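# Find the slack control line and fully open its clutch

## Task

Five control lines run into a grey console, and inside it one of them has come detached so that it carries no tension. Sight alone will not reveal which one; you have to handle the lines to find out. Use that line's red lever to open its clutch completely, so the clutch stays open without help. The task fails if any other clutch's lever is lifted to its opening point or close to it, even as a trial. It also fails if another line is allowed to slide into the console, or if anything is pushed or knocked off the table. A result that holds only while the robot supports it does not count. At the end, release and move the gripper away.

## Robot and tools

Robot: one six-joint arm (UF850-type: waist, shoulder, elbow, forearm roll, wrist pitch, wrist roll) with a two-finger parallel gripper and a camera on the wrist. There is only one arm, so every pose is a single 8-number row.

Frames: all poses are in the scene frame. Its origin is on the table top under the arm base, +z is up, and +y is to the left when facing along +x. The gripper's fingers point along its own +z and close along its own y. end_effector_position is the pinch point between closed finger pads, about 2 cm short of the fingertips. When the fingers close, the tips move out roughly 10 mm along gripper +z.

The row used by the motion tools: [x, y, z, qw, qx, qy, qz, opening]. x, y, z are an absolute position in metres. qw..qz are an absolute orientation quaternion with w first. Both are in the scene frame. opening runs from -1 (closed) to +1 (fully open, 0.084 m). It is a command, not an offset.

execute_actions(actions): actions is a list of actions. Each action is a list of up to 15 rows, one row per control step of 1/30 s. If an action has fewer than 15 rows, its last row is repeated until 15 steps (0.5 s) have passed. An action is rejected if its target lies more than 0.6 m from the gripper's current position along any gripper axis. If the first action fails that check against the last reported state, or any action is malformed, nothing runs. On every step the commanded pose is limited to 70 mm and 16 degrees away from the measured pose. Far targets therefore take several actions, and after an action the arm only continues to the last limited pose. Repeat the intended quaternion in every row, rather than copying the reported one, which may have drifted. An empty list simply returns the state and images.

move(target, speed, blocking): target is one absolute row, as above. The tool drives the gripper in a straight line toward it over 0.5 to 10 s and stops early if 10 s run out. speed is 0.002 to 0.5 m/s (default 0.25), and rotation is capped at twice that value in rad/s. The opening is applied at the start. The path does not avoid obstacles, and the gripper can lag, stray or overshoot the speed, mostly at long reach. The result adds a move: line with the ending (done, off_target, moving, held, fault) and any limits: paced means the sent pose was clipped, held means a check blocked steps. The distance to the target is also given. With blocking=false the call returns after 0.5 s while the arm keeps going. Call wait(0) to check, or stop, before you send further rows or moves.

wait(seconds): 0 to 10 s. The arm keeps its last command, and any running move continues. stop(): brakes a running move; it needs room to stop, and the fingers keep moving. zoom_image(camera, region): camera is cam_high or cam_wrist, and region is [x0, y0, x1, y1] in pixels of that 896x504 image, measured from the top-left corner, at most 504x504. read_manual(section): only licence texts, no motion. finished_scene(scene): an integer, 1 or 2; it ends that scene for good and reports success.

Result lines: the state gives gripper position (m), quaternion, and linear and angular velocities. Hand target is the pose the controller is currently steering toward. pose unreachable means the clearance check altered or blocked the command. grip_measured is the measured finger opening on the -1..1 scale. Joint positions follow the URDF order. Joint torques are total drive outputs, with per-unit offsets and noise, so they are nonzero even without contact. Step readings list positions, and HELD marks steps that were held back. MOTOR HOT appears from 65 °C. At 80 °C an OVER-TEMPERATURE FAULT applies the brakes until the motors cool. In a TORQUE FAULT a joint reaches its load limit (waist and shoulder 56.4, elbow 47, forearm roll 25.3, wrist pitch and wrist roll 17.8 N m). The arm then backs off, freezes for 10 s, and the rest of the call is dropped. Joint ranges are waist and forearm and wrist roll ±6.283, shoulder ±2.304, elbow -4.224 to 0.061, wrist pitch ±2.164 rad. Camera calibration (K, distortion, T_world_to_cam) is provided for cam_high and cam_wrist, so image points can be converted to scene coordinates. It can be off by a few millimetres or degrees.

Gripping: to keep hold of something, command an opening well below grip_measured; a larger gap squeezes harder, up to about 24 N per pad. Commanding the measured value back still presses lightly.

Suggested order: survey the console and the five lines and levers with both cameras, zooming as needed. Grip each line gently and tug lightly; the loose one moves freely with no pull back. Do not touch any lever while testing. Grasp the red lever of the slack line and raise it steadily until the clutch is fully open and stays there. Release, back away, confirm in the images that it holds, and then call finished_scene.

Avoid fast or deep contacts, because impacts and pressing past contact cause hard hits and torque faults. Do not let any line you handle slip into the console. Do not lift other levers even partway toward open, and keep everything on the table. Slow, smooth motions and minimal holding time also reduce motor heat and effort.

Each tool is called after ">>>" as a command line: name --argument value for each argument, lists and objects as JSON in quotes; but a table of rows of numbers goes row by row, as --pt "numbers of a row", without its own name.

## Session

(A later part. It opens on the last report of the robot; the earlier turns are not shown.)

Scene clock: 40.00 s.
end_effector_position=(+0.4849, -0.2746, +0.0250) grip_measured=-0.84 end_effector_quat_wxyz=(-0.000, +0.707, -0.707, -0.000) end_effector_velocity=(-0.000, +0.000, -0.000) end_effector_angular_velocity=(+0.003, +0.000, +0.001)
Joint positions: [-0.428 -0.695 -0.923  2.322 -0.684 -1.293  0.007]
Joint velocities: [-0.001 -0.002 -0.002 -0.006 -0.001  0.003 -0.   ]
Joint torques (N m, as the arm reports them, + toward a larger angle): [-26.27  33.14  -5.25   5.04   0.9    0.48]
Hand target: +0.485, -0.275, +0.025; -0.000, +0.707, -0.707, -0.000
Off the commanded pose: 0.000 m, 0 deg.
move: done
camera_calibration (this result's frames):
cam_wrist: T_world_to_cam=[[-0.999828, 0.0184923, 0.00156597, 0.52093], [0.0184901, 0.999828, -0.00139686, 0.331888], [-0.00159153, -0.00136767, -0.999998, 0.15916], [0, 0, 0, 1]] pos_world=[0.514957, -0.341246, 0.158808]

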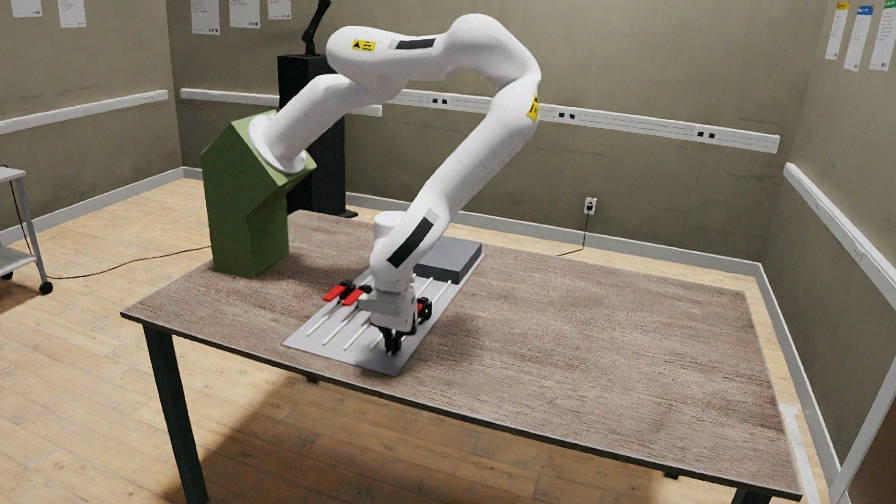

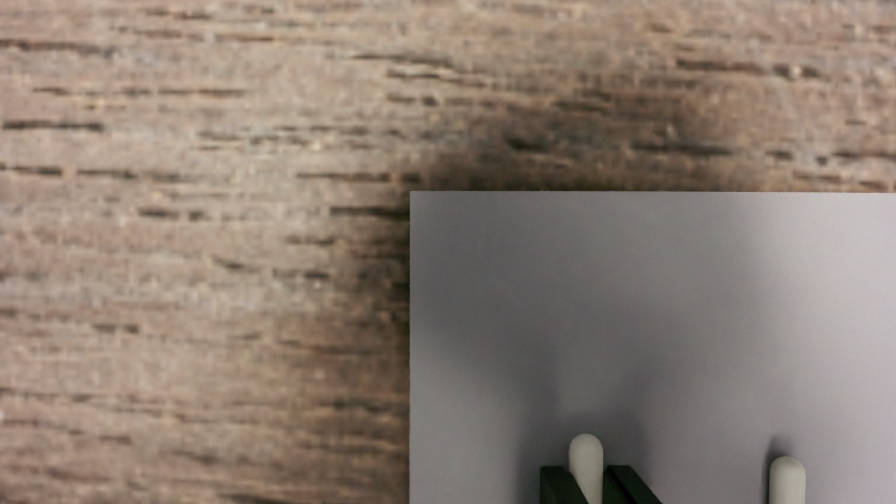

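>>> execute_actions --actions '[[[0.485,-0.273,0.025,0,0.707,-0.707,0,-0.5]],[[0.485,-0.262,0.045,0,0.707,-0.707,0,-0.5]],[[0.431,-0.258,0.045,0,0.707,-0.707,0,-0.5]],[[0.431,-0.258,0.032,0,0.707,-0.707,0,-0.5]],[[0.431,-0.258,0.025,0,0.707,-0.707,0,-0.5]],[[0.431,-0.258,0.025,0,0.707,-0.707,0,-1]],[[0.431,-0.261,0.025,0,0.707,-0.707,0,-1]],[[0.431,-0.265,0.025,0,0.707,-0.707,0,-1]]]'

>>> execute_actions --actions '[[[0.431,-0.263,0.025,0,0.707,-0.707,0,-0.5]],[[0.431,-0.262,0.045,0,0.707,-0.707,0,-0.5]],[[0.376,-0.27,0.045,0,0.707,-0.707,0,-0.5]],[[0.376,-0.27,0.032,0,0.707,-0.707,0,-0.5]],[[0.376,-0.27,0.025,0,0.707,-0.707,0,-0.5]],[[0.376,-0.27,0.025,0,0.707,-0.707,0,-1]],[[0.376,-0.273,0.025,0,0.707,-0.707,0,-1]],[[0.376,-0.277,0.025,0,0.707,-0.707,0,-1]]]'

>>> execute_actions --actions '[[[0.376,-0.275,0.025,0,0.707,-0.707,0,-0.5]],[[0.376,-0.27,0.045,0,0.707,-0.707,0,-0.5]],[[0.321,-0.27,0.045,0,0.707,-0.707,0,-0.5]],[[0.321,-0.27,0.032,0,0.707,-0.707,0,-0.5]],[[0.321,-0.27,0.025,0,0.707,-0.707,0,-0.5]],[[0.321,-0.27,0.025,0,0.707,-0.707,0,-1]],[[0.321,-0.273,0.025,0,0.707,-0.707,0,-1]],[[0.321,-0.277,0.025,0,0.707,-0.707,0,-1]]]'

Scene clock: 53.03 s.
end_effector_position=(+0.4310, -0.2648, +0.0250) grip_measured=-0.84 end_effector_quat_wxyz=(-0.000, +0.707, -0.707, -0.000) end_effector_velocity=(-0.000, -0.000, -0.000) end_effector_angular_velocity=(+0.000, +0.000, +0.000)
Joint positions: [-0.453 -0.745 -0.846  2.394 -0.776 -1.422  0.007]
Joint velocities: [-0.001 -0.001 -0.001 -0.002  0.     0.001 -0.   ]
Joint torques (N m, as the arm reports them, + toward a larger angle): [-25.73  31.72  -4.29   5.91   0.42   0.61]
Hand target: +0.431, -0.265, +0.025; -0.000, +0.707, -0.707, -0.000
Off the commanded pose: 0.000 m, 0 deg.
Step readings (end_effector_position; steps 1 to 15: 1st action; 16 to 30: 2nd action; 31 to 45: 3rd action; 46 to 60: 4th action; 61 to 75: 5th action; 76 to 90: 6th action; 91 to 105: 7th action; 106 to 120: 8th action):
0: (+0.4850, -0.2750, +0.0250)
1: (+0.4850, -0.2750, +0.0250)
2: (+0.4849, -0.2755, +0.0251)
4: (+0.4857, -0.2767, +0.0255)
8: (+0.4853, -0.2747, +0.0253)
15: (+0.4850, -0.2733, +0.0250)
16: (+0.4850, -0.2732, +0.0250)
17: (+0.4849, -0.2727, +0.0259)
19: (+0.4847, -0.2687, +0.0326)
23: (+0.4851, -0.2636, +0.0418)
30: (+0.4850, -0.2621, +0.0447)
31: (+0.4849, -0.2621, +0.0448)
32: (+0.4841, -0.2620, +0.0448)
34: (+0.4704, -0.2611, +0.0449)
38: (+0.4377, -0.2577, +0.0456)
45: (+0.4320, -0.2581, +0.0451)
46: (+0.4318, -0.2581, +0.0451)
47: (+0.4318, -0.2582, +0.0442)
49: (+0.4315, -0.2581, +0.0393)
53: (+0.4310, -0.2578, +0.0337)
60: (+0.4311, -0.2581, +0.0322)
61: (+0.4310, -0.2581, +0.0321)
62: (+0.4311, -0.2581, +0.0315)
64: (+0.4311, -0.2581, +0.0288)
68: (+0.4309, -0.2579, +0.0259)
75: (+0.4310, -0.2580, +0.0251)
76: (+0.4310, -0.2580, +0.0251)
77: (+0.4310, -0.2580, +0.0251)
79: (+0.4310, -0.2580, +0.0250)
83: (+0.4310, -0.2580, +0.0250)
90: (+0.4310, -0.2580, +0.0250)
91: (+0.4310, -0.2580, +0.0250)
92: (+0.4310, -0.2582, +0.0250)
94: (+0.4307, -0.2586, +0.0249)
98: (+0.4304, -0.2590, +0.0249)
105: (+0.4306, -0.2602, +0.0249)
106: (+0.4307, -0.2604, +0.0249)
107: (+0.4307, -0.2608, +0.0249)
109: (+0.4309, -0.2627, +0.0250)
113: (+0.4309, -0.2644, +0.0250)
120: end_effector_position above
camera_calibration (this result's frames):
cam_wrist: T_world_to_cam=[[-0.999827, 0.018521, 0.001667, 0.466769], [0.0185184, 0.999827, -0.00154766, 0.323106], [-0.00169537, -0.00151652, -0.999997, 0.159105], [0, 0, 0, 1]] pos_world=[0.460974, -0.331454, 0.158826]

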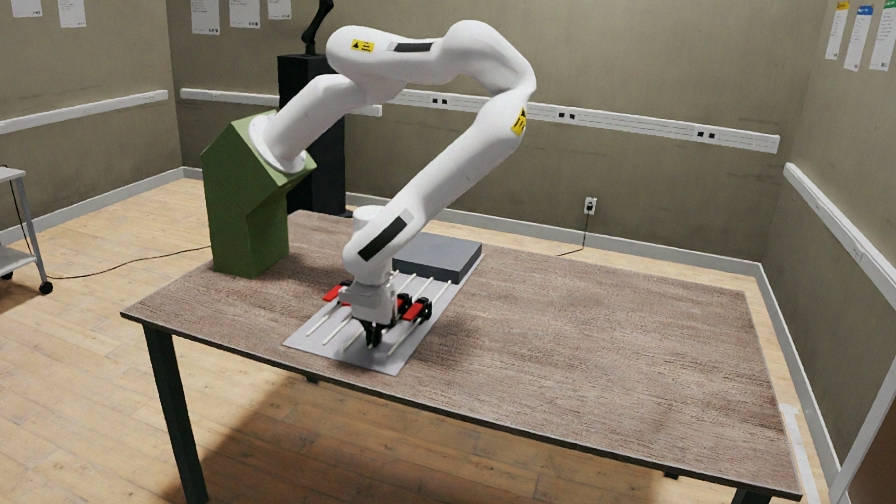

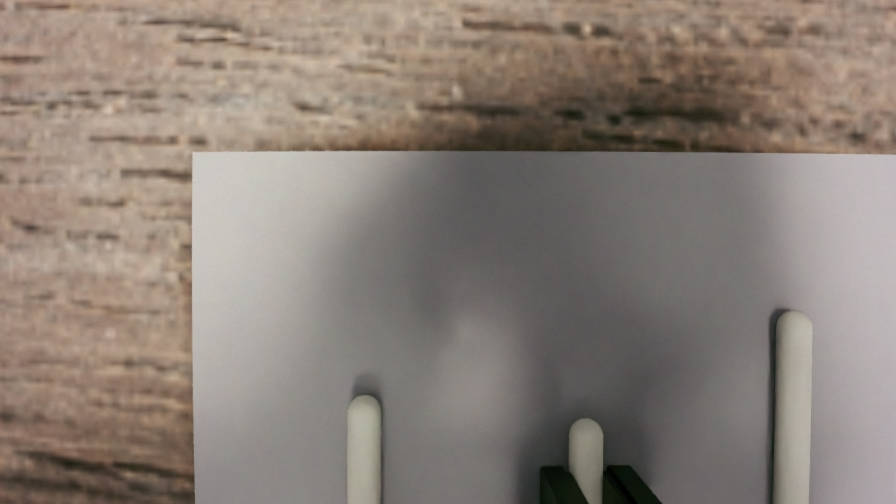

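Scene clock: 57.03 s.
end_effector_position=(+0.3759, -0.2768, +0.0250) grip_measured=-0.84 end_effector_quat_wxyz=(-0.000, +0.707, -0.707, -0.000) end_effector_velocity=(+0.001, -0.001, -0.000) end_effector_angular_velocity=(-0.000, -0.002, +0.000)
Joint positions: [-0.522 -0.83  -0.824  2.392 -0.857 -1.52   0.007]
Joint velocities: [-0.001 -0.    -0.002 -0.001 -0.001  0.     0.   ]
Joint torques (N m, as the arm reports them, + toward a larger angle): [-26.09  32.    -4.17   5.34  -0.31   0.45]
Hand target: +0.376, -0.277, +0.025; -0.000, +0.707, -0.707, -0.000
Off the commanded pose: 0.000 m, 0 deg.
Step readings (end_effector_position; steps 1 to 15: 1st action; 16 to 30: 2nd action; 31 to 45: 3rd action; 46 to 60: 4th action; 61 to 75: 5th action; 76 to 90: 6th action; 91 to 105: 7th action; 106 to 120: 8th action):
0: (+0.4310, -0.2648, +0.0250)
1: (+0.4310, -0.2648, +0.0250)
2: (+0.4310, -0.2655, +0.0251)
4: (+0.4322, -0.2667, +0.0253)
8: (+0.4316, -0.2647, +0.0252)
15: (+0.4311, -0.2633, +0.0250)
16: (+0.4311, -0.2632, +0.0250)
17: (+0.4310, -0.2630, +0.0260)
19: (+0.4308, -0.2625, +0.0331)
23: (+0.4311, -0.2623, +0.0421)
30: (+0.4310, -0.2619, +0.0447)
31: (+0.4309, -0.2619, +0.0448)
32: (+0.4300, -0.2621, +0.0448)
34: (+0.4149, -0.2646, +0.0451)
38: (+0.3827, -0.2671, +0.0461)
45: (+0.3770, -0.2698, +0.0451)
46: (+0.3768, -0.2699, +0.0451)
47: (+0.3767, -0.2701, +0.0442)
49: (+0.3765, -0.2700, +0.0393)
53: (+0.3761, -0.2698, +0.0337)
60: (+0.3760, -0.2700, +0.0322)
61: (+0.3760, -0.2700, +0.0321)
62: (+0.3761, -0.2701, +0.0315)
64: (+0.3761, -0.2700, +0.0288)
68: (+0.3760, -0.2699, +0.0259)
75: (+0.3760, -0.2700, +0.0251)
76: (+0.3760, -0.2700, +0.0251)
77: (+0.3760, -0.2700, +0.0250)
79: (+0.3760, -0.2700, +0.0250)
83: (+0.3760, -0.2700, +0.0250)
90: (+0.3760, -0.2700, +0.0250)
91: (+0.3760, -0.2700, +0.0250)
92: (+0.3760, -0.2702, +0.0250)
94: (+0.3756, -0.2706, +0.0250)
98: (+0.3751, -0.2710, +0.0249)
105: (+0.3755, -0.2721, +0.0250)
106: (+0.3756, -0.2723, +0.0250)
107: (+0.3757, -0.2728, +0.0250)
109: (+0.3758, -0.2746, +0.0250)
113: (+0.3759, -0.2765, +0.0250)
120: end_effector_position above
camera_calibration (this result's frames):
cam_wrist: T_world_to_cam=[[-0.999828, 0.0184541, 0.00173317, 0.411956], [0.0184516, 0.999829, -0.00142077, 0.336107], [-0.00175909, -0.00138854, -0.999997, 0.15906], [0, 0, 0, 1]] pos_world=[0.405963, -0.343431, 0.158823]

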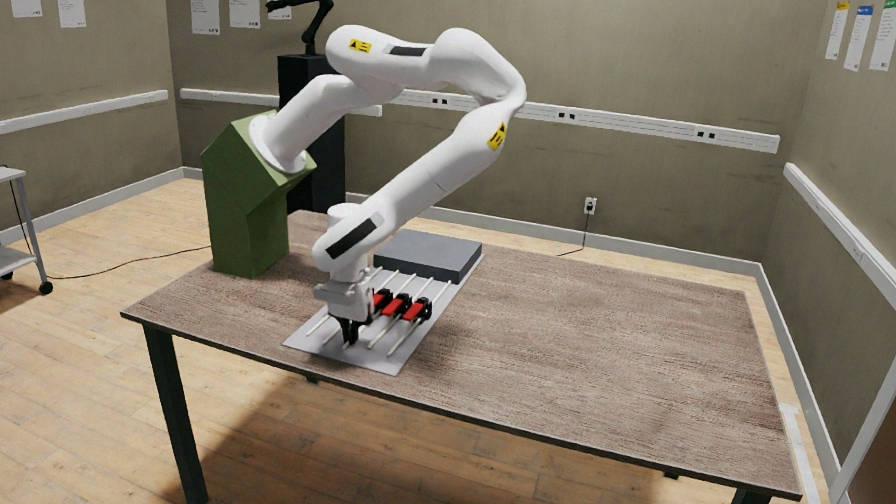

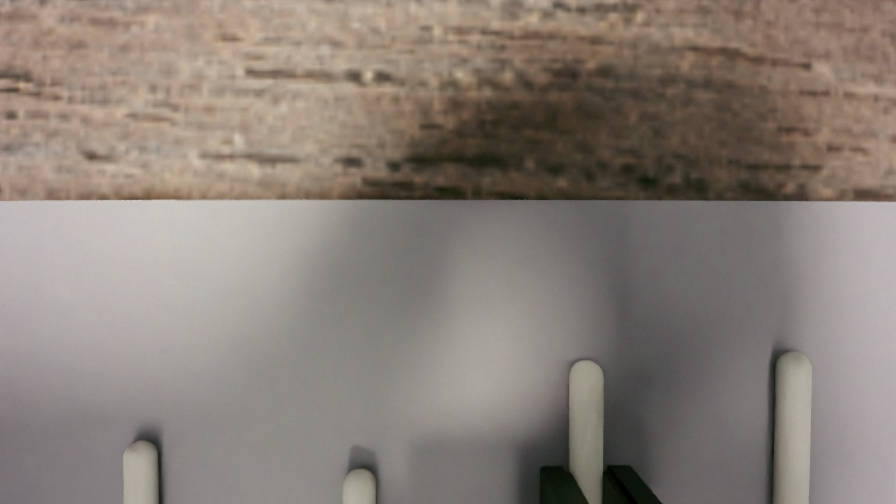

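Scene clock: 61.03 s.
end_effector_position=(+0.3209, -0.2768, +0.0250) grip_measured=-0.84 end_effector_quat_wxyz=(-0.000, +0.707, -0.707, -0.000) end_effector_velocity=(+0.000, -0.000, -0.000) end_effector_angular_velocity=(+0.001, +0.000, +0.002)
Joint positions: [-0.577 -0.92  -0.798  2.401 -0.94  -1.624  0.007]
Joint velocities: [-0.001  0.    -0.002 -0.003  0.002  0.     0.   ]
Joint torques (N m, as the arm reports them, + toward a larger angle): [-26.64  31.26  -4.33   5.77  -0.79   0.59]
Hand target: +0.321, -0.277, +0.025; -0.000, +0.707, -0.707, -0.000
Off the commanded pose: 0.000 m, 0 deg.
Step readings (end_effector_position; steps 1 to 15: 1st action; 16 to 30: 2nd action; 31 to 45: 3rd action; 46 to 60: 4th action; 61 to 75: 5th action; 76 to 90: 6th action; 91 to 105: 7th action; 106 to 120: 8th action):
0: (+0.3759, -0.2768, +0.0250)
1: (+0.3759, -0.2768, +0.0250)
2: (+0.3762, -0.2774, +0.0250)
4: (+0.3776, -0.2788, +0.0252)
8: (+0.3768, -0.2768, +0.0251)
15: (+0.3761, -0.2753, +0.0250)
16: (+0.3761, -0.2752, +0.0250)
17: (+0.3760, -0.2748, +0.0259)
19: (+0.3759, -0.2729, +0.0330)
23: (+0.3760, -0.2708, +0.0420)
30: (+0.3760, -0.2700, +0.0447)
31: (+0.3760, -0.2700, +0.0448)
32: (+0.3751, -0.2700, +0.0448)
34: (+0.3602, -0.2702, +0.0450)
38: (+0.3280, -0.2681, +0.0462)
45: (+0.3220, -0.2699, +0.0451)
46: (+0.3218, -0.2700, +0.0451)
47: (+0.3217, -0.2701, +0.0442)
49: (+0.3215, -0.2700, +0.0392)
53: (+0.3211, -0.2698, +0.0337)
60: (+0.3210, -0.2700, +0.0322)
61: (+0.3210, -0.2701, +0.0321)
62: (+0.3210, -0.2701, +0.0315)
64: (+0.3210, -0.2700, +0.0288)
68: (+0.3210, -0.2699, +0.0259)
75: (+0.3210, -0.2700, +0.0251)
76: (+0.3210, -0.2700, +0.0251)
77: (+0.3210, -0.2700, +0.0250)
79: (+0.3210, -0.2700, +0.0250)
83: (+0.3210, -0.2700, +0.0250)
90: (+0.3210, -0.2700, +0.0250)
91: (+0.3210, -0.2700, +0.0250)
92: (+0.3210, -0.2702, +0.0250)
94: (+0.3205, -0.2706, +0.0250)
98: (+0.3200, -0.2710, +0.0250)
105: (+0.3204, -0.2719, +0.0250)
106: (+0.3205, -0.2721, +0.0250)
107: (+0.3205, -0.2725, +0.0250)
109: (+0.3208, -0.2745, +0.0250)
113: (+0.3209, -0.2763, +0.0250)
120: end_effector_position above
camera_calibration (this result's frames):
cam_wrist: T_world_to_cam=[[-0.999831, 0.0182951, 0.0017511, 0.356924], [0.0182931, 0.999832, -0.00118117, 0.337129], [-0.00177241, -0.00114894, -0.999998, 0.159045], [0, 0, 0, 1]] pos_world=[0.350979, -0.34342, 0.158818]

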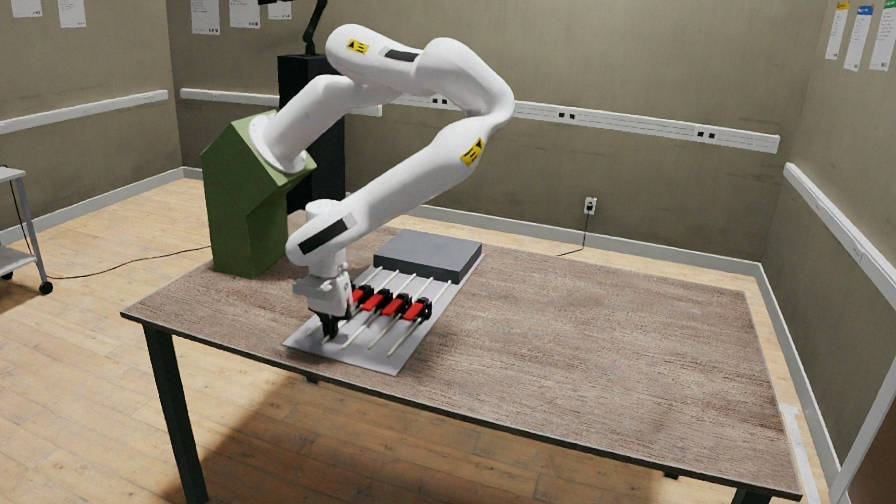

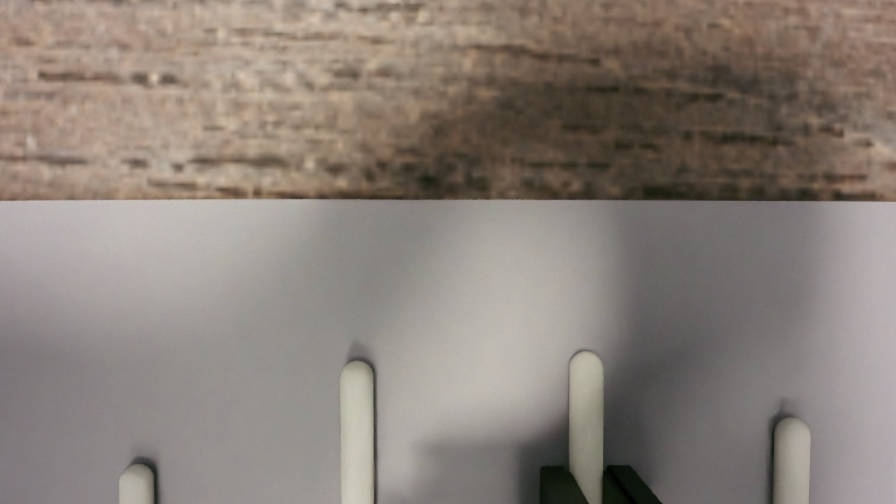

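>>> execute_actions --actions '[[[0.321,-0.276,0.025,0,0.707,-0.707,0,-0.5]],[[0.321,-0.27,0.045,0,0.707,-0.707,0,-0.5]],[[0.267,-0.265,0.045,0,0.707,-0.707,0,-0.5]],[[0.267,-0.265,0.032,0,0.707,-0.707,0,-0.5]],[[0.267,-0.265,0.025,0,0.707,-0.707,0,-0.5]],[[0.267,-0.265,0.025,0,0.707,-0.707,0,-1]],[[0.267,-0.268,0.025,0,0.707,-0.707,0,-1]],[[0.267,-0.272,0.025,0,0.707,-0.707,0,-1]]]'

Scene clock: 69.20 s.
end_effector_position=(+0.2669, -0.2715, +0.0250) grip_measured=-0.84 end_effector_quat_wxyz=(-0.000, +0.707, -0.707, -0.000) end_effector_velocity=(-0.002, -0.000, +0.000) end_effector_angular_velocity=(+0.001, +0.002, -0.002)
Joint positions: [-0.63  -1.02  -0.782  2.405 -1.02  -1.726  0.007]
Joint velocities: [-0.002 -0.002  0.001 -0.002  0.     0.     0.   ]
Joint torques (N m, as the arm reports them, + toward a larger angle): [-26.27  31.78  -3.89   6.64  -1.45   0.46]
Hand target: +0.267, -0.272, +0.025; -0.000, +0.707, -0.707, -0.000
Off the commanded pose: 0.000 m, 0 deg.
Step readings (end_effector_position; steps 1 to 15: 1st action; 16 to 30: 2nd action; 31 to 45: 3rd action; 46 to 60: 4th action; 61 to 75: 5th action; 76 to 90: 6th action; 91 to 105: 7th action; 106 to 120: 8th action):
0: (+0.3210, -0.2769, +0.0250)
1: (+0.3210, -0.2769, +0.0250)
2: (+0.3213, -0.2776, +0.0250)
4: (+0.3230, -0.2796, +0.0250)
8: (+0.3221, -0.2779, +0.0250)
15: (+0.3212, -0.2763, +0.0250)
16: (+0.3211, -0.2762, +0.0250)
17: (+0.3211, -0.2758, +0.0259)
19: (+0.3209, -0.2735, +0.0329)
23: (+0.3209, -0.2709, +0.0420)
30: (+0.3210, -0.2700, +0.0447)
31: (+0.3210, -0.2700, +0.0448)
32: (+0.3201, -0.2700, +0.0448)
34: (+0.3054, -0.2687, +0.0450)
38: (+0.2742, -0.2636, +0.0463)
45: (+0.2680, -0.2650, +0.0451)
46: (+0.2678, -0.2651, +0.0450)
47: (+0.2676, -0.2652, +0.0441)
49: (+0.2674, -0.2651, +0.0392)
53: (+0.2671, -0.2648, +0.0337)
60: (+0.2670, -0.2650, +0.0322)
61: (+0.2670, -0.2651, +0.0321)
62: (+0.2670, -0.2651, +0.0315)
64: (+0.2670, -0.2650, +0.0288)
68: (+0.2670, -0.2649, +0.0259)
75: (+0.2670, -0.2650, +0.0251)
76: (+0.2670, -0.2650, +0.0251)
77: (+0.2670, -0.2650, +0.0250)
79: (+0.2670, -0.2650, +0.0250)
83: (+0.2670, -0.2650, +0.0250)
90: (+0.2670, -0.2650, +0.0250)
91: (+0.2670, -0.2650, +0.0250)
92: (+0.2670, -0.2652, +0.0250)
94: (+0.2664, -0.2655, +0.0251)
98: (+0.2659, -0.2659, +0.0251)
105: (+0.2662, -0.2667, +0.0251)
106: (+0.2664, -0.2669, +0.0251)
107: (+0.2664, -0.2674, +0.0251)
109: (+0.2667, -0.2694, +0.0251)
113: (+0.2669, -0.2713, +0.0250)
120: end_effector_position above
camera_calibration (this result's frames):
cam_wrist: T_world_to_cam=[[-0.999833, 0.0181559, 0.00186386, 0.302734], [0.0181548, 0.999835, -0.000588316, 0.332919], [-0.00187423, -0.00055438, -0.999998, 0.159158], [0, 0, 0, 1]] pos_world=[0.296938, -0.338273, 0.15879]

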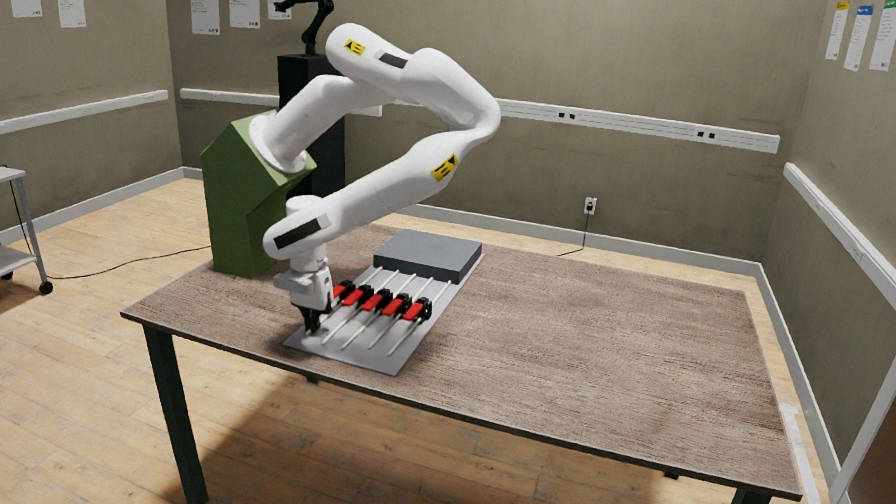

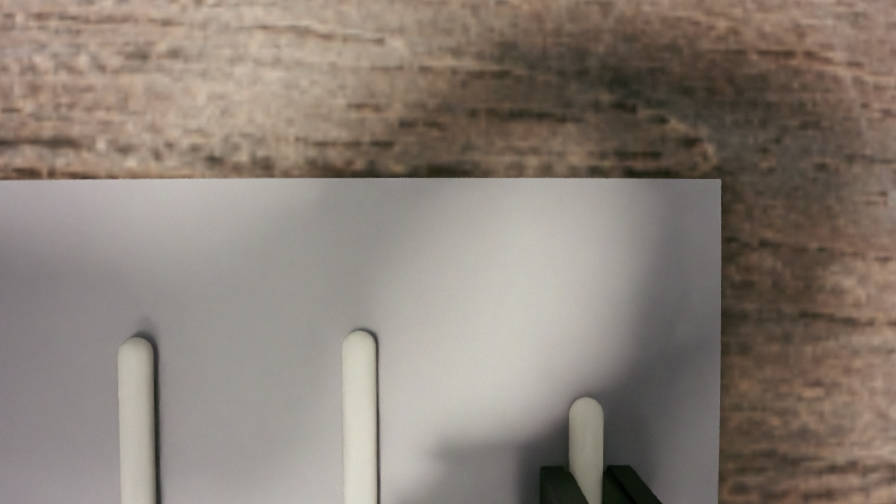

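>>> move --target '[0.3,-0.272,0.13,0,0.707,-0.707,0,-0.4]' --speed 0.12

>>> move --target '[0.485,0.0,0.13,0,0.707,-0.707,0,-0.4]'

>>> move --target '[0.485,0.0,0.045,0,0.707,-0.707,0,-0.4]' --speed 0.08

>>> zoom_image --camera "cam_high" --region '[320,200,520,340]'

Scene clock: 75.30 s.
end_effector_position=(+0.2999, -0.2717, +0.1297) grip_measured=-0.42 end_effector_quat_wxyz=(-0.000, +0.707, -0.707, -0.000) end_effector_velocity=(+0.001, -0.000, +0.001) end_effector_angular_velocity=(+0.000, -0.000, +0.000)
Joint positions: [-0.759 -0.726 -0.578  2.246 -0.94  -1.667  0.026]
Joint velocities: [-0.002  0.005  0.002 -0.004  0.002  0.003 -0.   ]
Joint torques (N m, as the arm reports them, + toward a larger angle): [-16.37  24.68   3.74   1.59  -0.51   0.58]
Hand target: +0.300, -0.272, +0.130; -0.000, +0.707, -0.707, -0.000
Off the commanded pose: 0.000 m, 0 deg.
move: done
camera_calibration (this result's frames):
cam_wrist: T_world_to_cam=[[-0.999822, 0.0188318, 0.00146853, 0.335805], [0.0188297, 0.999822, -0.0014152, 0.332439], [-0.00149492, -0.0013873, -0.999998, 0.263587], [0, 0, 0, 1]] pos_world=[0.32988, -0.338338, 0.263563]

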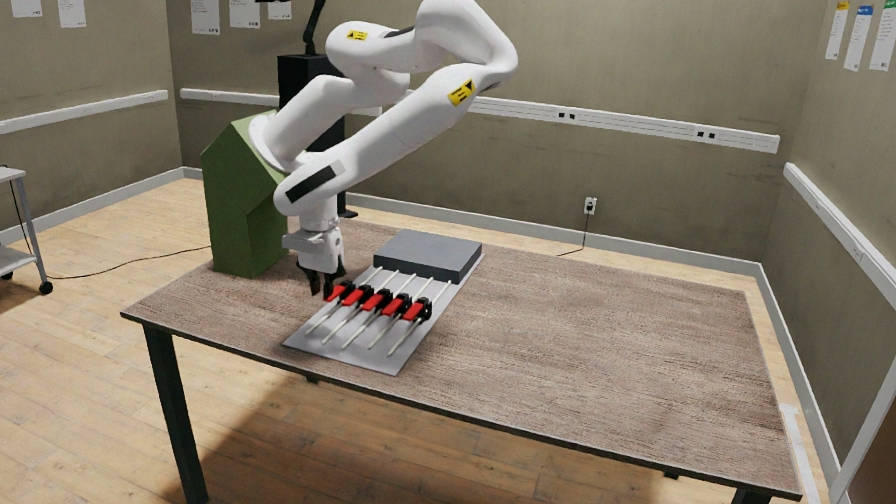

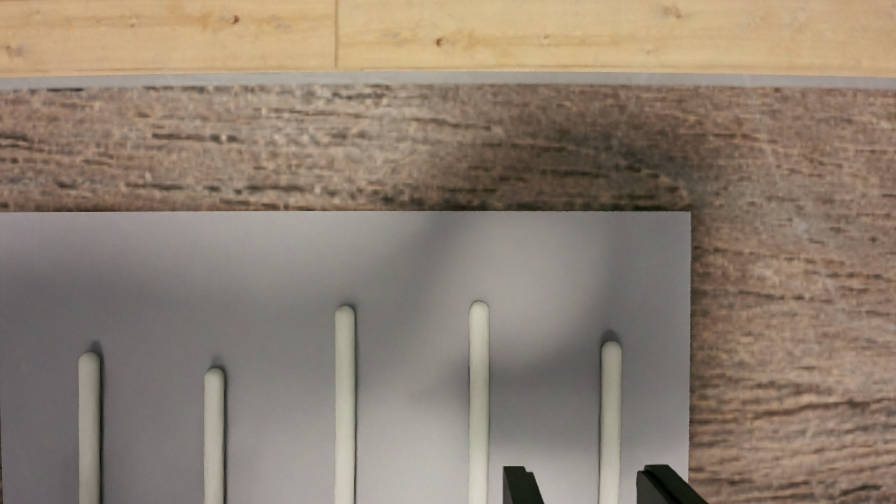

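Scene clock: 77.20 s.
end_effector_position=(+0.4846, -0.0009, +0.1297) grip_measured=-0.42 end_effector_quat_wxyz=(-0.000, +0.707, -0.707, -0.001) end_effector_velocity=(+0.001, +0.002, -0.000) end_effector_angular_velocity=(-0.011, +0.001, +0.002)
Joint positions: [ 0.143 -0.211 -0.432  3.026 -0.632 -1.479  0.026]
Joint velocities: [ 0.013  0.001 -0.003  0.034  0.006 -0.021 -0.   ]
Joint torques (N m, as the arm reports them, + toward a larger angle): [-2.68 30.71  3.24  1.91 -0.73  0.75]
Hand target: +0.485, -0.001, +0.130; -0.000, +0.707, -0.707, -0.000
Off the commanded pose: 0.001 m, 0 deg.
move: done
camera_calibration (this result's frames):
cam_wrist: T_world_to_cam=[[-0.999818, 0.0189566, 0.00204751, 0.515282], [0.0189557, 0.99982, -0.00041491, 0.0579988], [-0.00205501, -0.000376023, -0.999998, 0.264509], [0, 0, 0, 1]] pos_world=[0.514633, -0.0676569, 0.263478]

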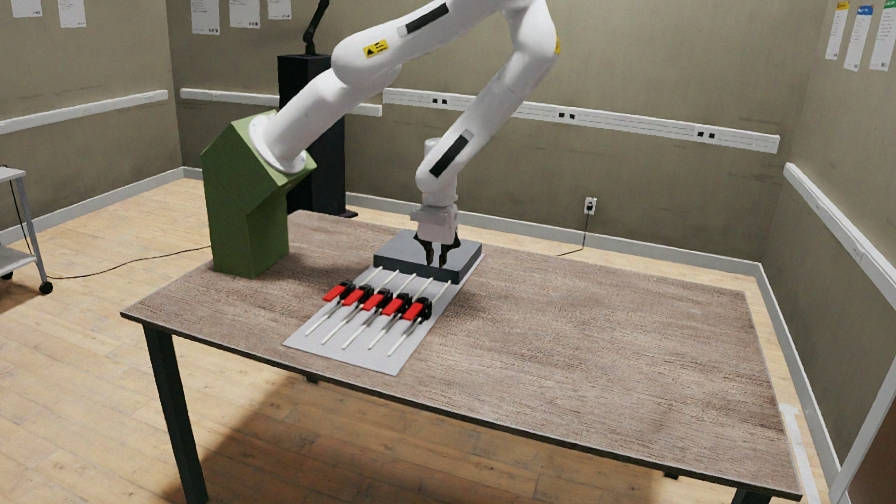

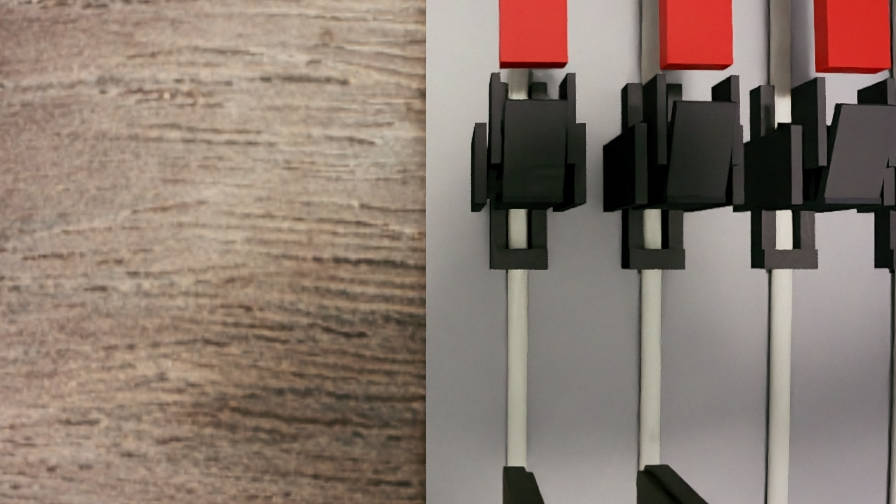

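Scene clock: 78.70 s.
end_effector_position=(+0.4851, -0.0002, +0.0453) grip_measured=-0.42 end_effector_quat_wxyz=(+0.000, +0.707, -0.707, +0.000) end_effector_velocity=(-0.001, -0.000, -0.002) end_effector_angular_velocity=(-0.001, +0.003, -0.001)
Joint positions: [ 0.16  -0.48  -0.613  3.06  -0.721 -1.501  0.026]
Joint velocities: [-0.    -0.007 -0.004  0.001 -0.    -0.     0.   ]
Joint torques (N m, as the arm reports them, + toward a larger angle): [-1.87 29.92  4.74  1.56 -0.66  0.5 ]
Hand target: +0.485, -0.000, +0.045; +0.000, +0.707, -0.707, +0.000
Off the commanded pose: 0.000 m, 0 deg.
move: done
camera_calibration (this result's frames):
cam_wrist: T_world_to_cam=[[-0.999829, 0.018408, 0.00159524, 0.515974], [0.0184048, 0.999829, -0.00201678, 0.0576189], [-0.00163209, -0.00198708, -0.999997, 0.179858], [0, 0, 0, 1]] pos_world=[0.515119, -0.0667497, 0.179151]

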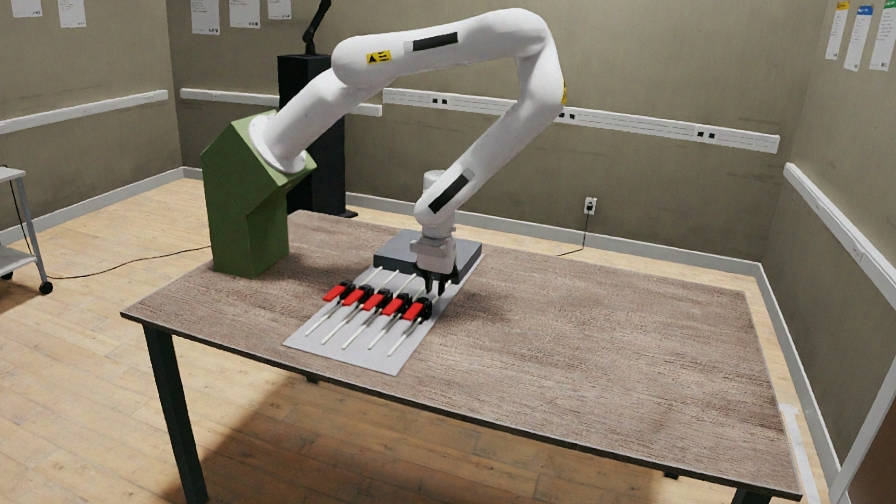

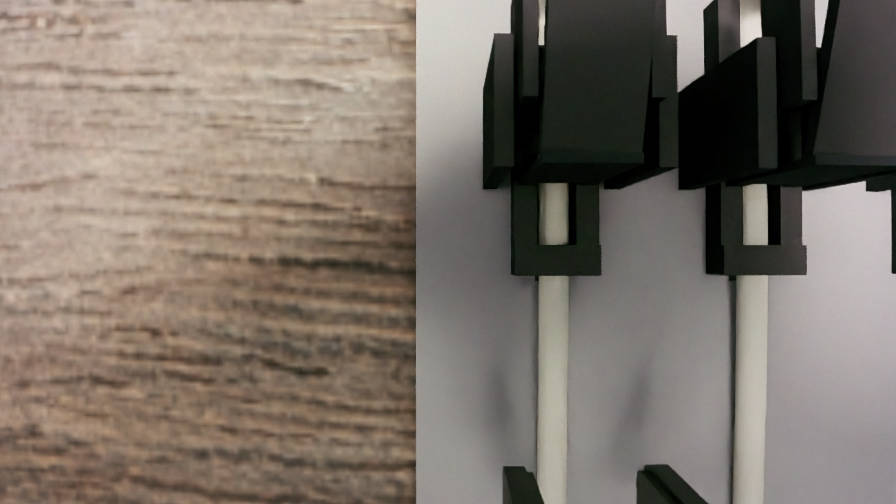

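Region (320, 200, 520, 340) of cam_high's 896x504 image, scaled by 2.520, with more detail than that image has; it fills the top 353 rows of this view, and the rest is white.

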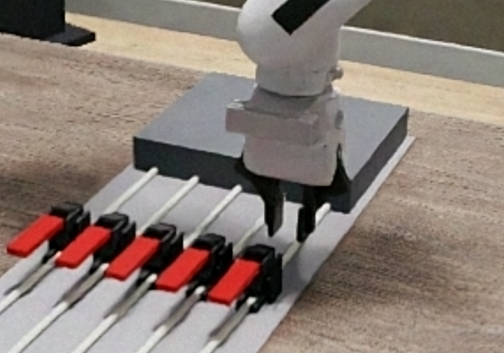

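>>> move --target '[0.488,0.01,0.026,0,0.707,-0.707,0,-0.4]' --speed 0.03

>>> move --target '[0.513,0.01,0.026,0,0.707,-0.707,0,-0.4]' --speed 0.02

Scene clock: 83.37 s.
end_effector_position=(+0.4880, +0.0099, +0.0262) grip_measured=-0.42 end_effector_quat_wxyz=(+0.000, +0.707, -0.707, +0.000) end_effector_velocity=(-0.001, +0.000, -0.001) end_effector_angular_velocity=(-0.001, +0.003, -0.001)
Joint positions: [ 0.188 -0.53  -0.66   3.092 -0.723 -1.506  0.026]
Joint velocities: [ 0.002 -0.004 -0.003  0.003  0.002 -0.001 -0.   ]
Joint torques (N m, as the arm reports them, + toward a larger angle): [-0.94 29.97  5.3   1.7  -0.55  0.84]
Hand target: +0.488, +0.010, +0.026; +0.000, +0.707, -0.707, +0.000
Off the commanded pose: 0.000 m, 0 deg.
move: done
camera_calibration (this result's frames):
cam_wrist: T_world_to_cam=[[-0.999826, 0.0185567, 0.00165728, 0.518717], [0.0185537, 0.999826, -0.00180032, 0.0474022], [-0.0016904, -0.00176926, -0.999997, 0.160783], [0, 0, 0, 1]] pos_world=[0.518019, -0.0567352, 0.160008]

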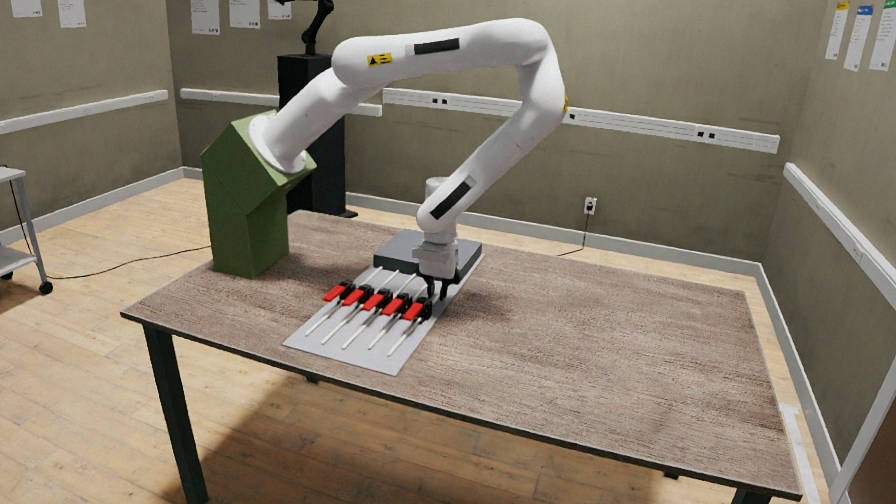

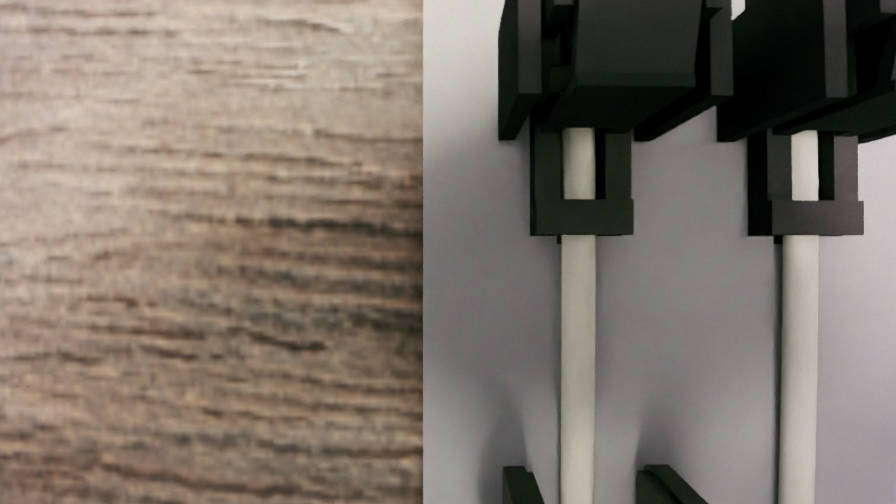

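Scene clock: 84.90 s.
end_effector_position=(+0.5125, +0.0100, +0.0260) grip_measured=-0.42 end_effector_quat_wxyz=(+0.000, +0.707, -0.707, -0.000) end_effector_velocity=(+0.004, -0.000, +0.000) end_effector_angular_velocity=(-0.000, -0.003, -0.000)
Joint positions: [ 0.186 -0.505 -0.698  3.086 -0.659 -1.5    0.026]
Joint velocities: [-0.001  0.003 -0.004 -0.001  0.004  0.001  0.   ]
Joint torques (N m, as the arm reports them, + toward a larger angle): [-1.6  33.69  1.58  1.19 -1.49  0.62]
Hand target: +0.513, +0.010, +0.026; -0.000, +0.707, -0.707, -0.000
Off the commanded pose: 0.001 m, 0 deg.
move: done
camera_calibration (this result's frames):
cam_wrist: T_world_to_cam=[[-0.999822, 0.0187378, 0.00239769, 0.543178], [0.0187337, 0.999823, -0.00172725, 0.0467486], [-0.00242963, -0.00168202, -0.999996, 0.161043], [0, 0, 0, 1]] pos_world=[0.542597, -0.0566475, 0.159821]

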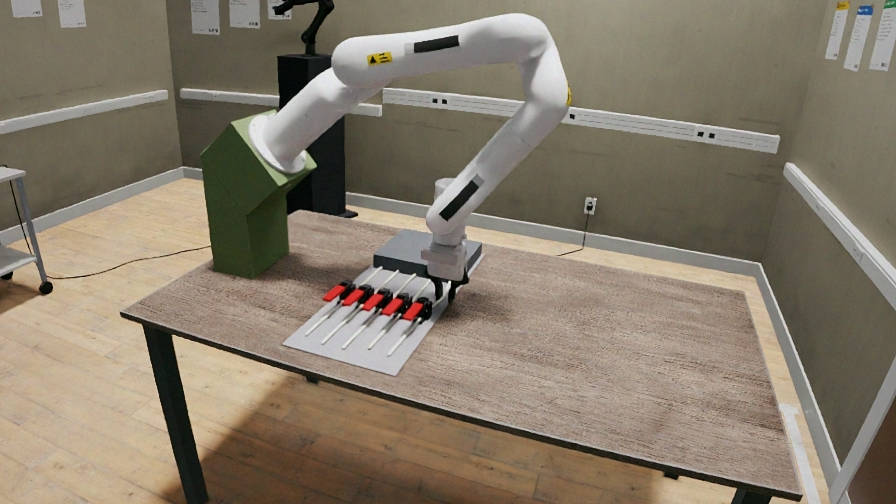

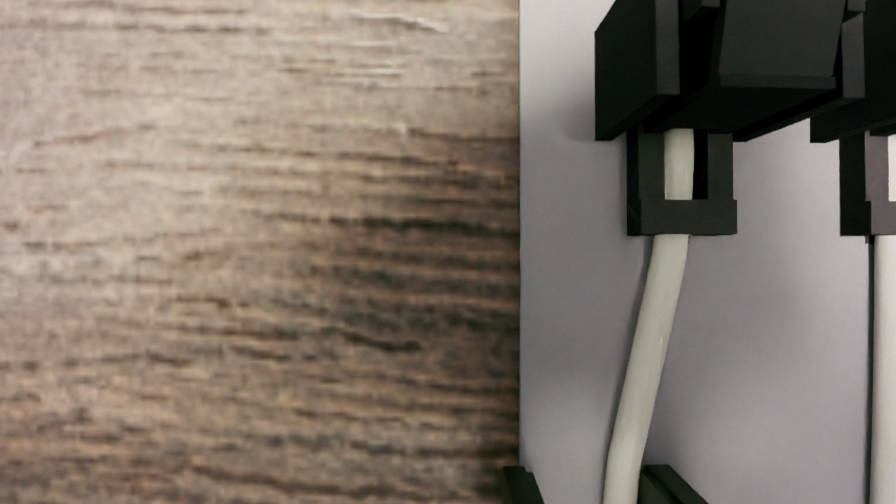

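>>> execute_actions --actions '[[[0.5,0.01,0.026,0,0.707,-0.707,0,-0.4]],[[0.488,0.01,0.026,0,0.707,-0.707,0,-0.4]]]'

>>> execute_actions --actions '[[[0.488,0.01,0.05,0,0.707,-0.707,0,-0.4]],[[0.445,0.01,0.05,0,0.707,-0.707,0,0.75]],[[0.406,0.01,0.05,0,0.707,-0.707,0,0.75]],[[0.406,0.01,0.03,0,0.707,-0.707,0,0.75]],[[0.406,0.01,0.02,0,0.707,-0.707,0,0.75]],[[0.406,0.01,0.023,0,0.707,-0.707,0,0.3]],[[0.406,0.01,0.025,0,0.707,-0.707,0,-0.1]],[[0.406,0.01,0.026,0,0.707,-0.707,0,-0.3]],[[0.406,0.01,0.03,0,0.707,-0.707,0,0.75]],[[0.406,0.03,0.09,0,0.707,-0.707,0,0.75]],[[0.406,0.05,0.15,0,0.707,-0.707,0,0.75]]]'

Scene clock: 93.03 s.
end_effector_position=(+0.4882, +0.0100, +0.0260) grip_measured=-0.42 end_effector_quat_wxyz=(-0.000, +0.707, -0.707, +0.000) end_effector_velocity=(-0.001, -0.000, +0.000) end_effector_angular_velocity=(-0.001, -0.001, -0.001)
Joint positions: [ 0.188 -0.53  -0.661  3.092 -0.723 -1.506  0.026]
Joint velocities: [-0.001 -0.001  0.002  0.001 -0.004 -0.     0.   ]
Joint torques (N m, as the arm reports them, + toward a larger angle): [-2.76 30.54  4.94  0.63 -0.69  0.54]
Hand target: +0.488, +0.010, +0.026; +0.000, +0.707, -0.707, +0.000
Off the commanded pose: 0.000 m, 0 deg.
Step readings (end_effector_position; steps 1 to 15: 1st action; 16 to 30: 2nd action):
0: (+0.5130, +0.0100, +0.0260)
1: (+0.5130, +0.0100, +0.0260)
2: (+0.5125, +0.0100, +0.0260)
4: (+0.5078, +0.0101, +0.0260)
8: (+0.5020, +0.0101, +0.0260)
15: (+0.5005, +0.0100, +0.0260)
16: (+0.5004, +0.0100, +0.0260)
17: (+0.4999, +0.0100, +0.0260)
19: (+0.4951, +0.0100, +0.0260)
23: (+0.4892, +0.0100, +0.0261)
30: end_effector_position above
camera_calibration (this result's frames):
cam_wrist: T_world_to_cam=[[-0.999828, 0.0185091, 0.00149067, 0.518941], [0.0185064, 0.999827, -0.00183116, 0.0472802], [-0.0015243, -0.00180325, -0.999997, 0.160562], [0, 0, 0, 1]] pos_world=[0.518222, -0.0565876, 0.159875]

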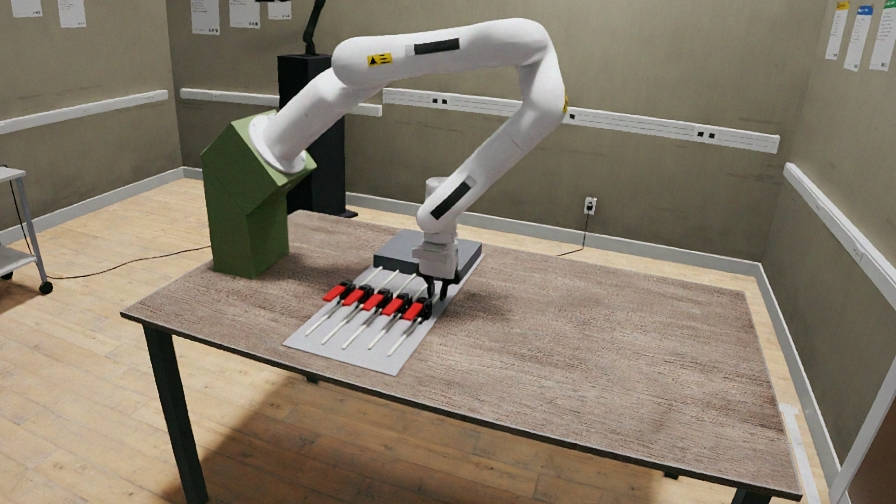

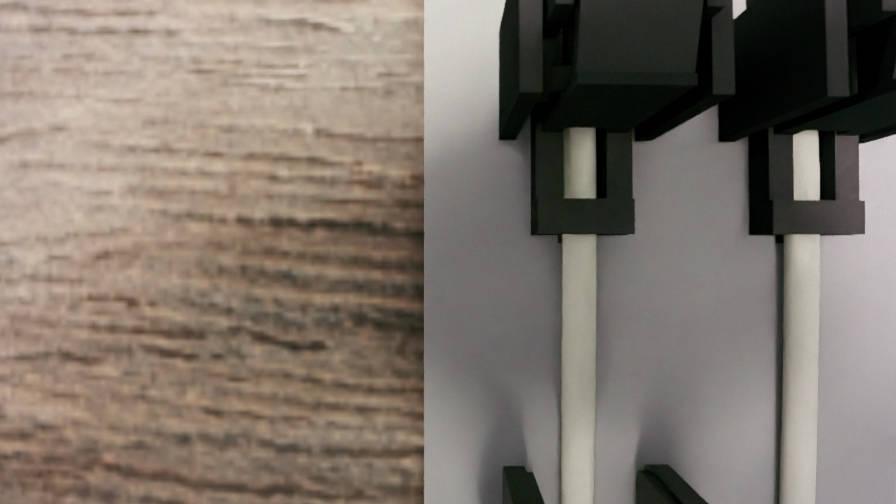

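Scene clock: 98.53 s.
end_effector_position=(+0.4055, +0.0496, +0.1479) grip_measured=+0.75 end_effector_quat_wxyz=(-0.001, +0.707, -0.707, -0.000) end_effector_velocity=(+0.005, +0.006, +0.020) end_effector_angular_velocity=(-0.010, +0.008, +0.005)
Joint positions: [ 0.334 -0.262 -0.277  3.243 -0.839 -1.515  0.075]
Joint velocities: [ 0.034  0.093  0.032  0.052  0.069 -0.022  0.   ]
Joint torques (N m, as the arm reports them, + toward a larger angle): [-0.19 24.49  5.63  1.87 -0.75  0.64]
Hand target: +0.406, +0.050, +0.150; -0.000, +0.707, -0.707, -0.000
Off the commanded pose: 0.002 m, 0 deg.
Step readings (end_effector_position; steps 1 to 15: 1st action; 16 to 30: 2nd action; 31 to 45: 3rd action; 46 to 60: 4th action; 61 to 75: 5th action; 76 to 90: 6th action; 91 to 105: 7th action; 106 to 120: 8th action; 121 to 135: 9th action; 136 to 150: 10th action; 151 to 165: 11th action):
0: (+0.4882, +0.0100, +0.0260)
1: (+0.4882, +0.0100, +0.0260)
2: (+0.4880, +0.0100, +0.0269)
4: (+0.4878, +0.0100, +0.0348)
8: (+0.4880, +0.0100, +0.0461)
15: (+0.4879, +0.0100, +0.0496)
16: (+0.4879, +0.0100, +0.0497)
17: (+0.4873, +0.0101, +0.0498)
19: (+0.4760, +0.0101, +0.0500)
23: (+0.4500, +0.0099, +0.0510)
30: (+0.4458, +0.0100, +0.0501)
31: (+0.4456, +0.0100, +0.0501)
32: (+0.4450, +0.0100, +0.0500)
34: (+0.4342, +0.0100, +0.0501)
38: (+0.4107, +0.0099, +0.0512)
45: (+0.4067, +0.0100, +0.0501)
46: (+0.4066, +0.0100, +0.0501)
47: (+0.4066, +0.0100, +0.0492)
49: (+0.4064, +0.0100, +0.0422)
53: (+0.4060, +0.0100, +0.0330)
60: (+0.4060, +0.0100, +0.0303)
61: (+0.4060, +0.0100, +0.0302)
62: (+0.4061, +0.0100, +0.0294)
64: (+0.4060, +0.0100, +0.0256)
68: (+0.4060, +0.0100, +0.0213)
75: (+0.4060, +0.0100, +0.0201)
76: (+0.4060, +0.0100, +0.0201)
77: (+0.4060, +0.0100, +0.0204)
79: (+0.4061, +0.0100, +0.0215)
83: (+0.4062, +0.0100, +0.0226)
90: (+0.4060, +0.0100, +0.0230)
91: (+0.4060, +0.0100, +0.0230)
92: (+0.4061, +0.0100, +0.0232)
94: (+0.4065, +0.0099, +0.0239)
98: (+0.4065, +0.0100, +0.0247)
105: (+0.4061, +0.0100, +0.0250)
106: (+0.4061, +0.0100, +0.0250)
107: (+0.4061, +0.0100, +0.0251)
109: (+0.4063, +0.0100, +0.0254)
113: (+0.4063, +0.0100, +0.0258)
120: (+0.4061, +0.0100, +0.0260)
121: (+0.4061, +0.0100, +0.0260)
122: (+0.4057, +0.0101, +0.0264)
124: (+0.4051, +0.0101, +0.0281)
128: (+0.4050, +0.0100, +0.0297)
135: (+0.4058, +0.0100, +0.0300)
136: (+0.4059, +0.0100, +0.0300)
137: (+0.4058, +0.0103, +0.0310)
139: (+0.4053, +0.0150, +0.0438)
143: (+0.4035, +0.0256, +0.0743)
150: (+0.4057, +0.0296, +0.0883)
151: (+0.4057, +0.0297, +0.0888)
152: (+0.4057, +0.0301, +0.0900)
154: (+0.4052, +0.0346, +0.1020)
158: (+0.4029, +0.0451, +0.1323)
165: end_effector_position above
camera_calibration (this result's frames):
cam_wrist: T_world_to_cam=[[-0.999817, 0.0191067, 0.000594431, 0.43541], [0.0191065, 0.999817, -0.000331049, 0.00902388], [-0.000600648, -0.000319631, -1, 0.281906], [0, 0, 0, 1]] pos_world=[0.435327, -0.0172514, 0.28165]

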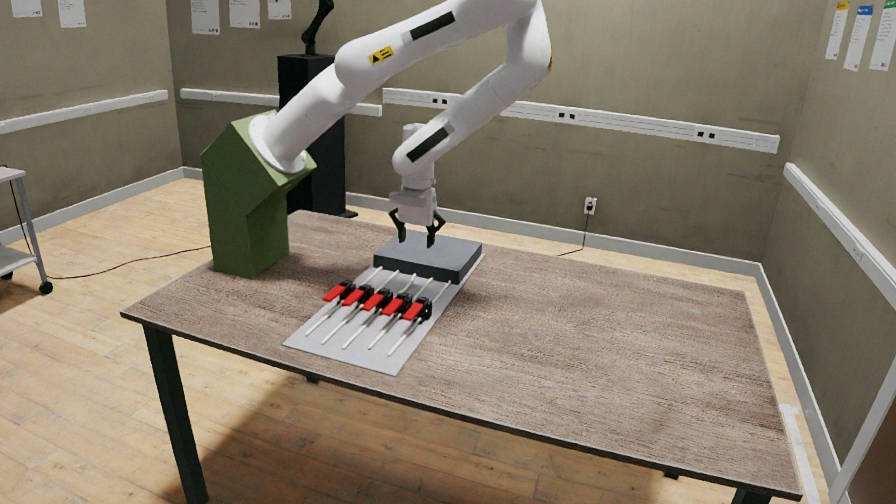

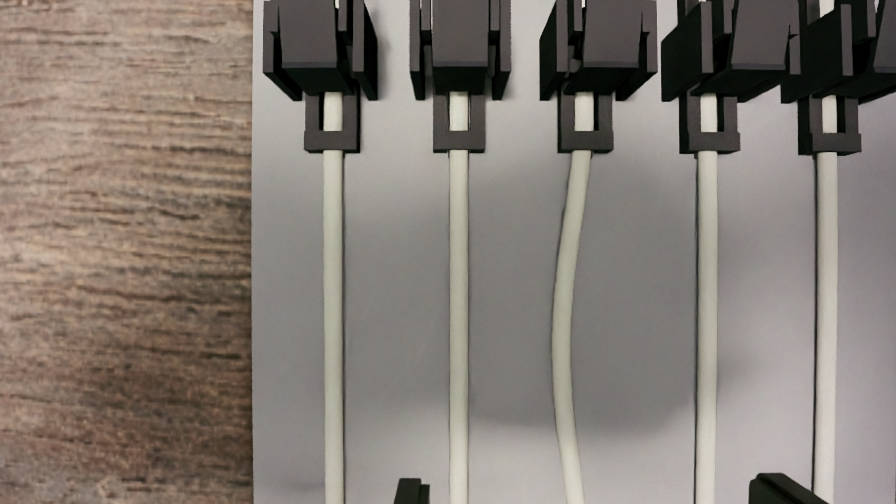

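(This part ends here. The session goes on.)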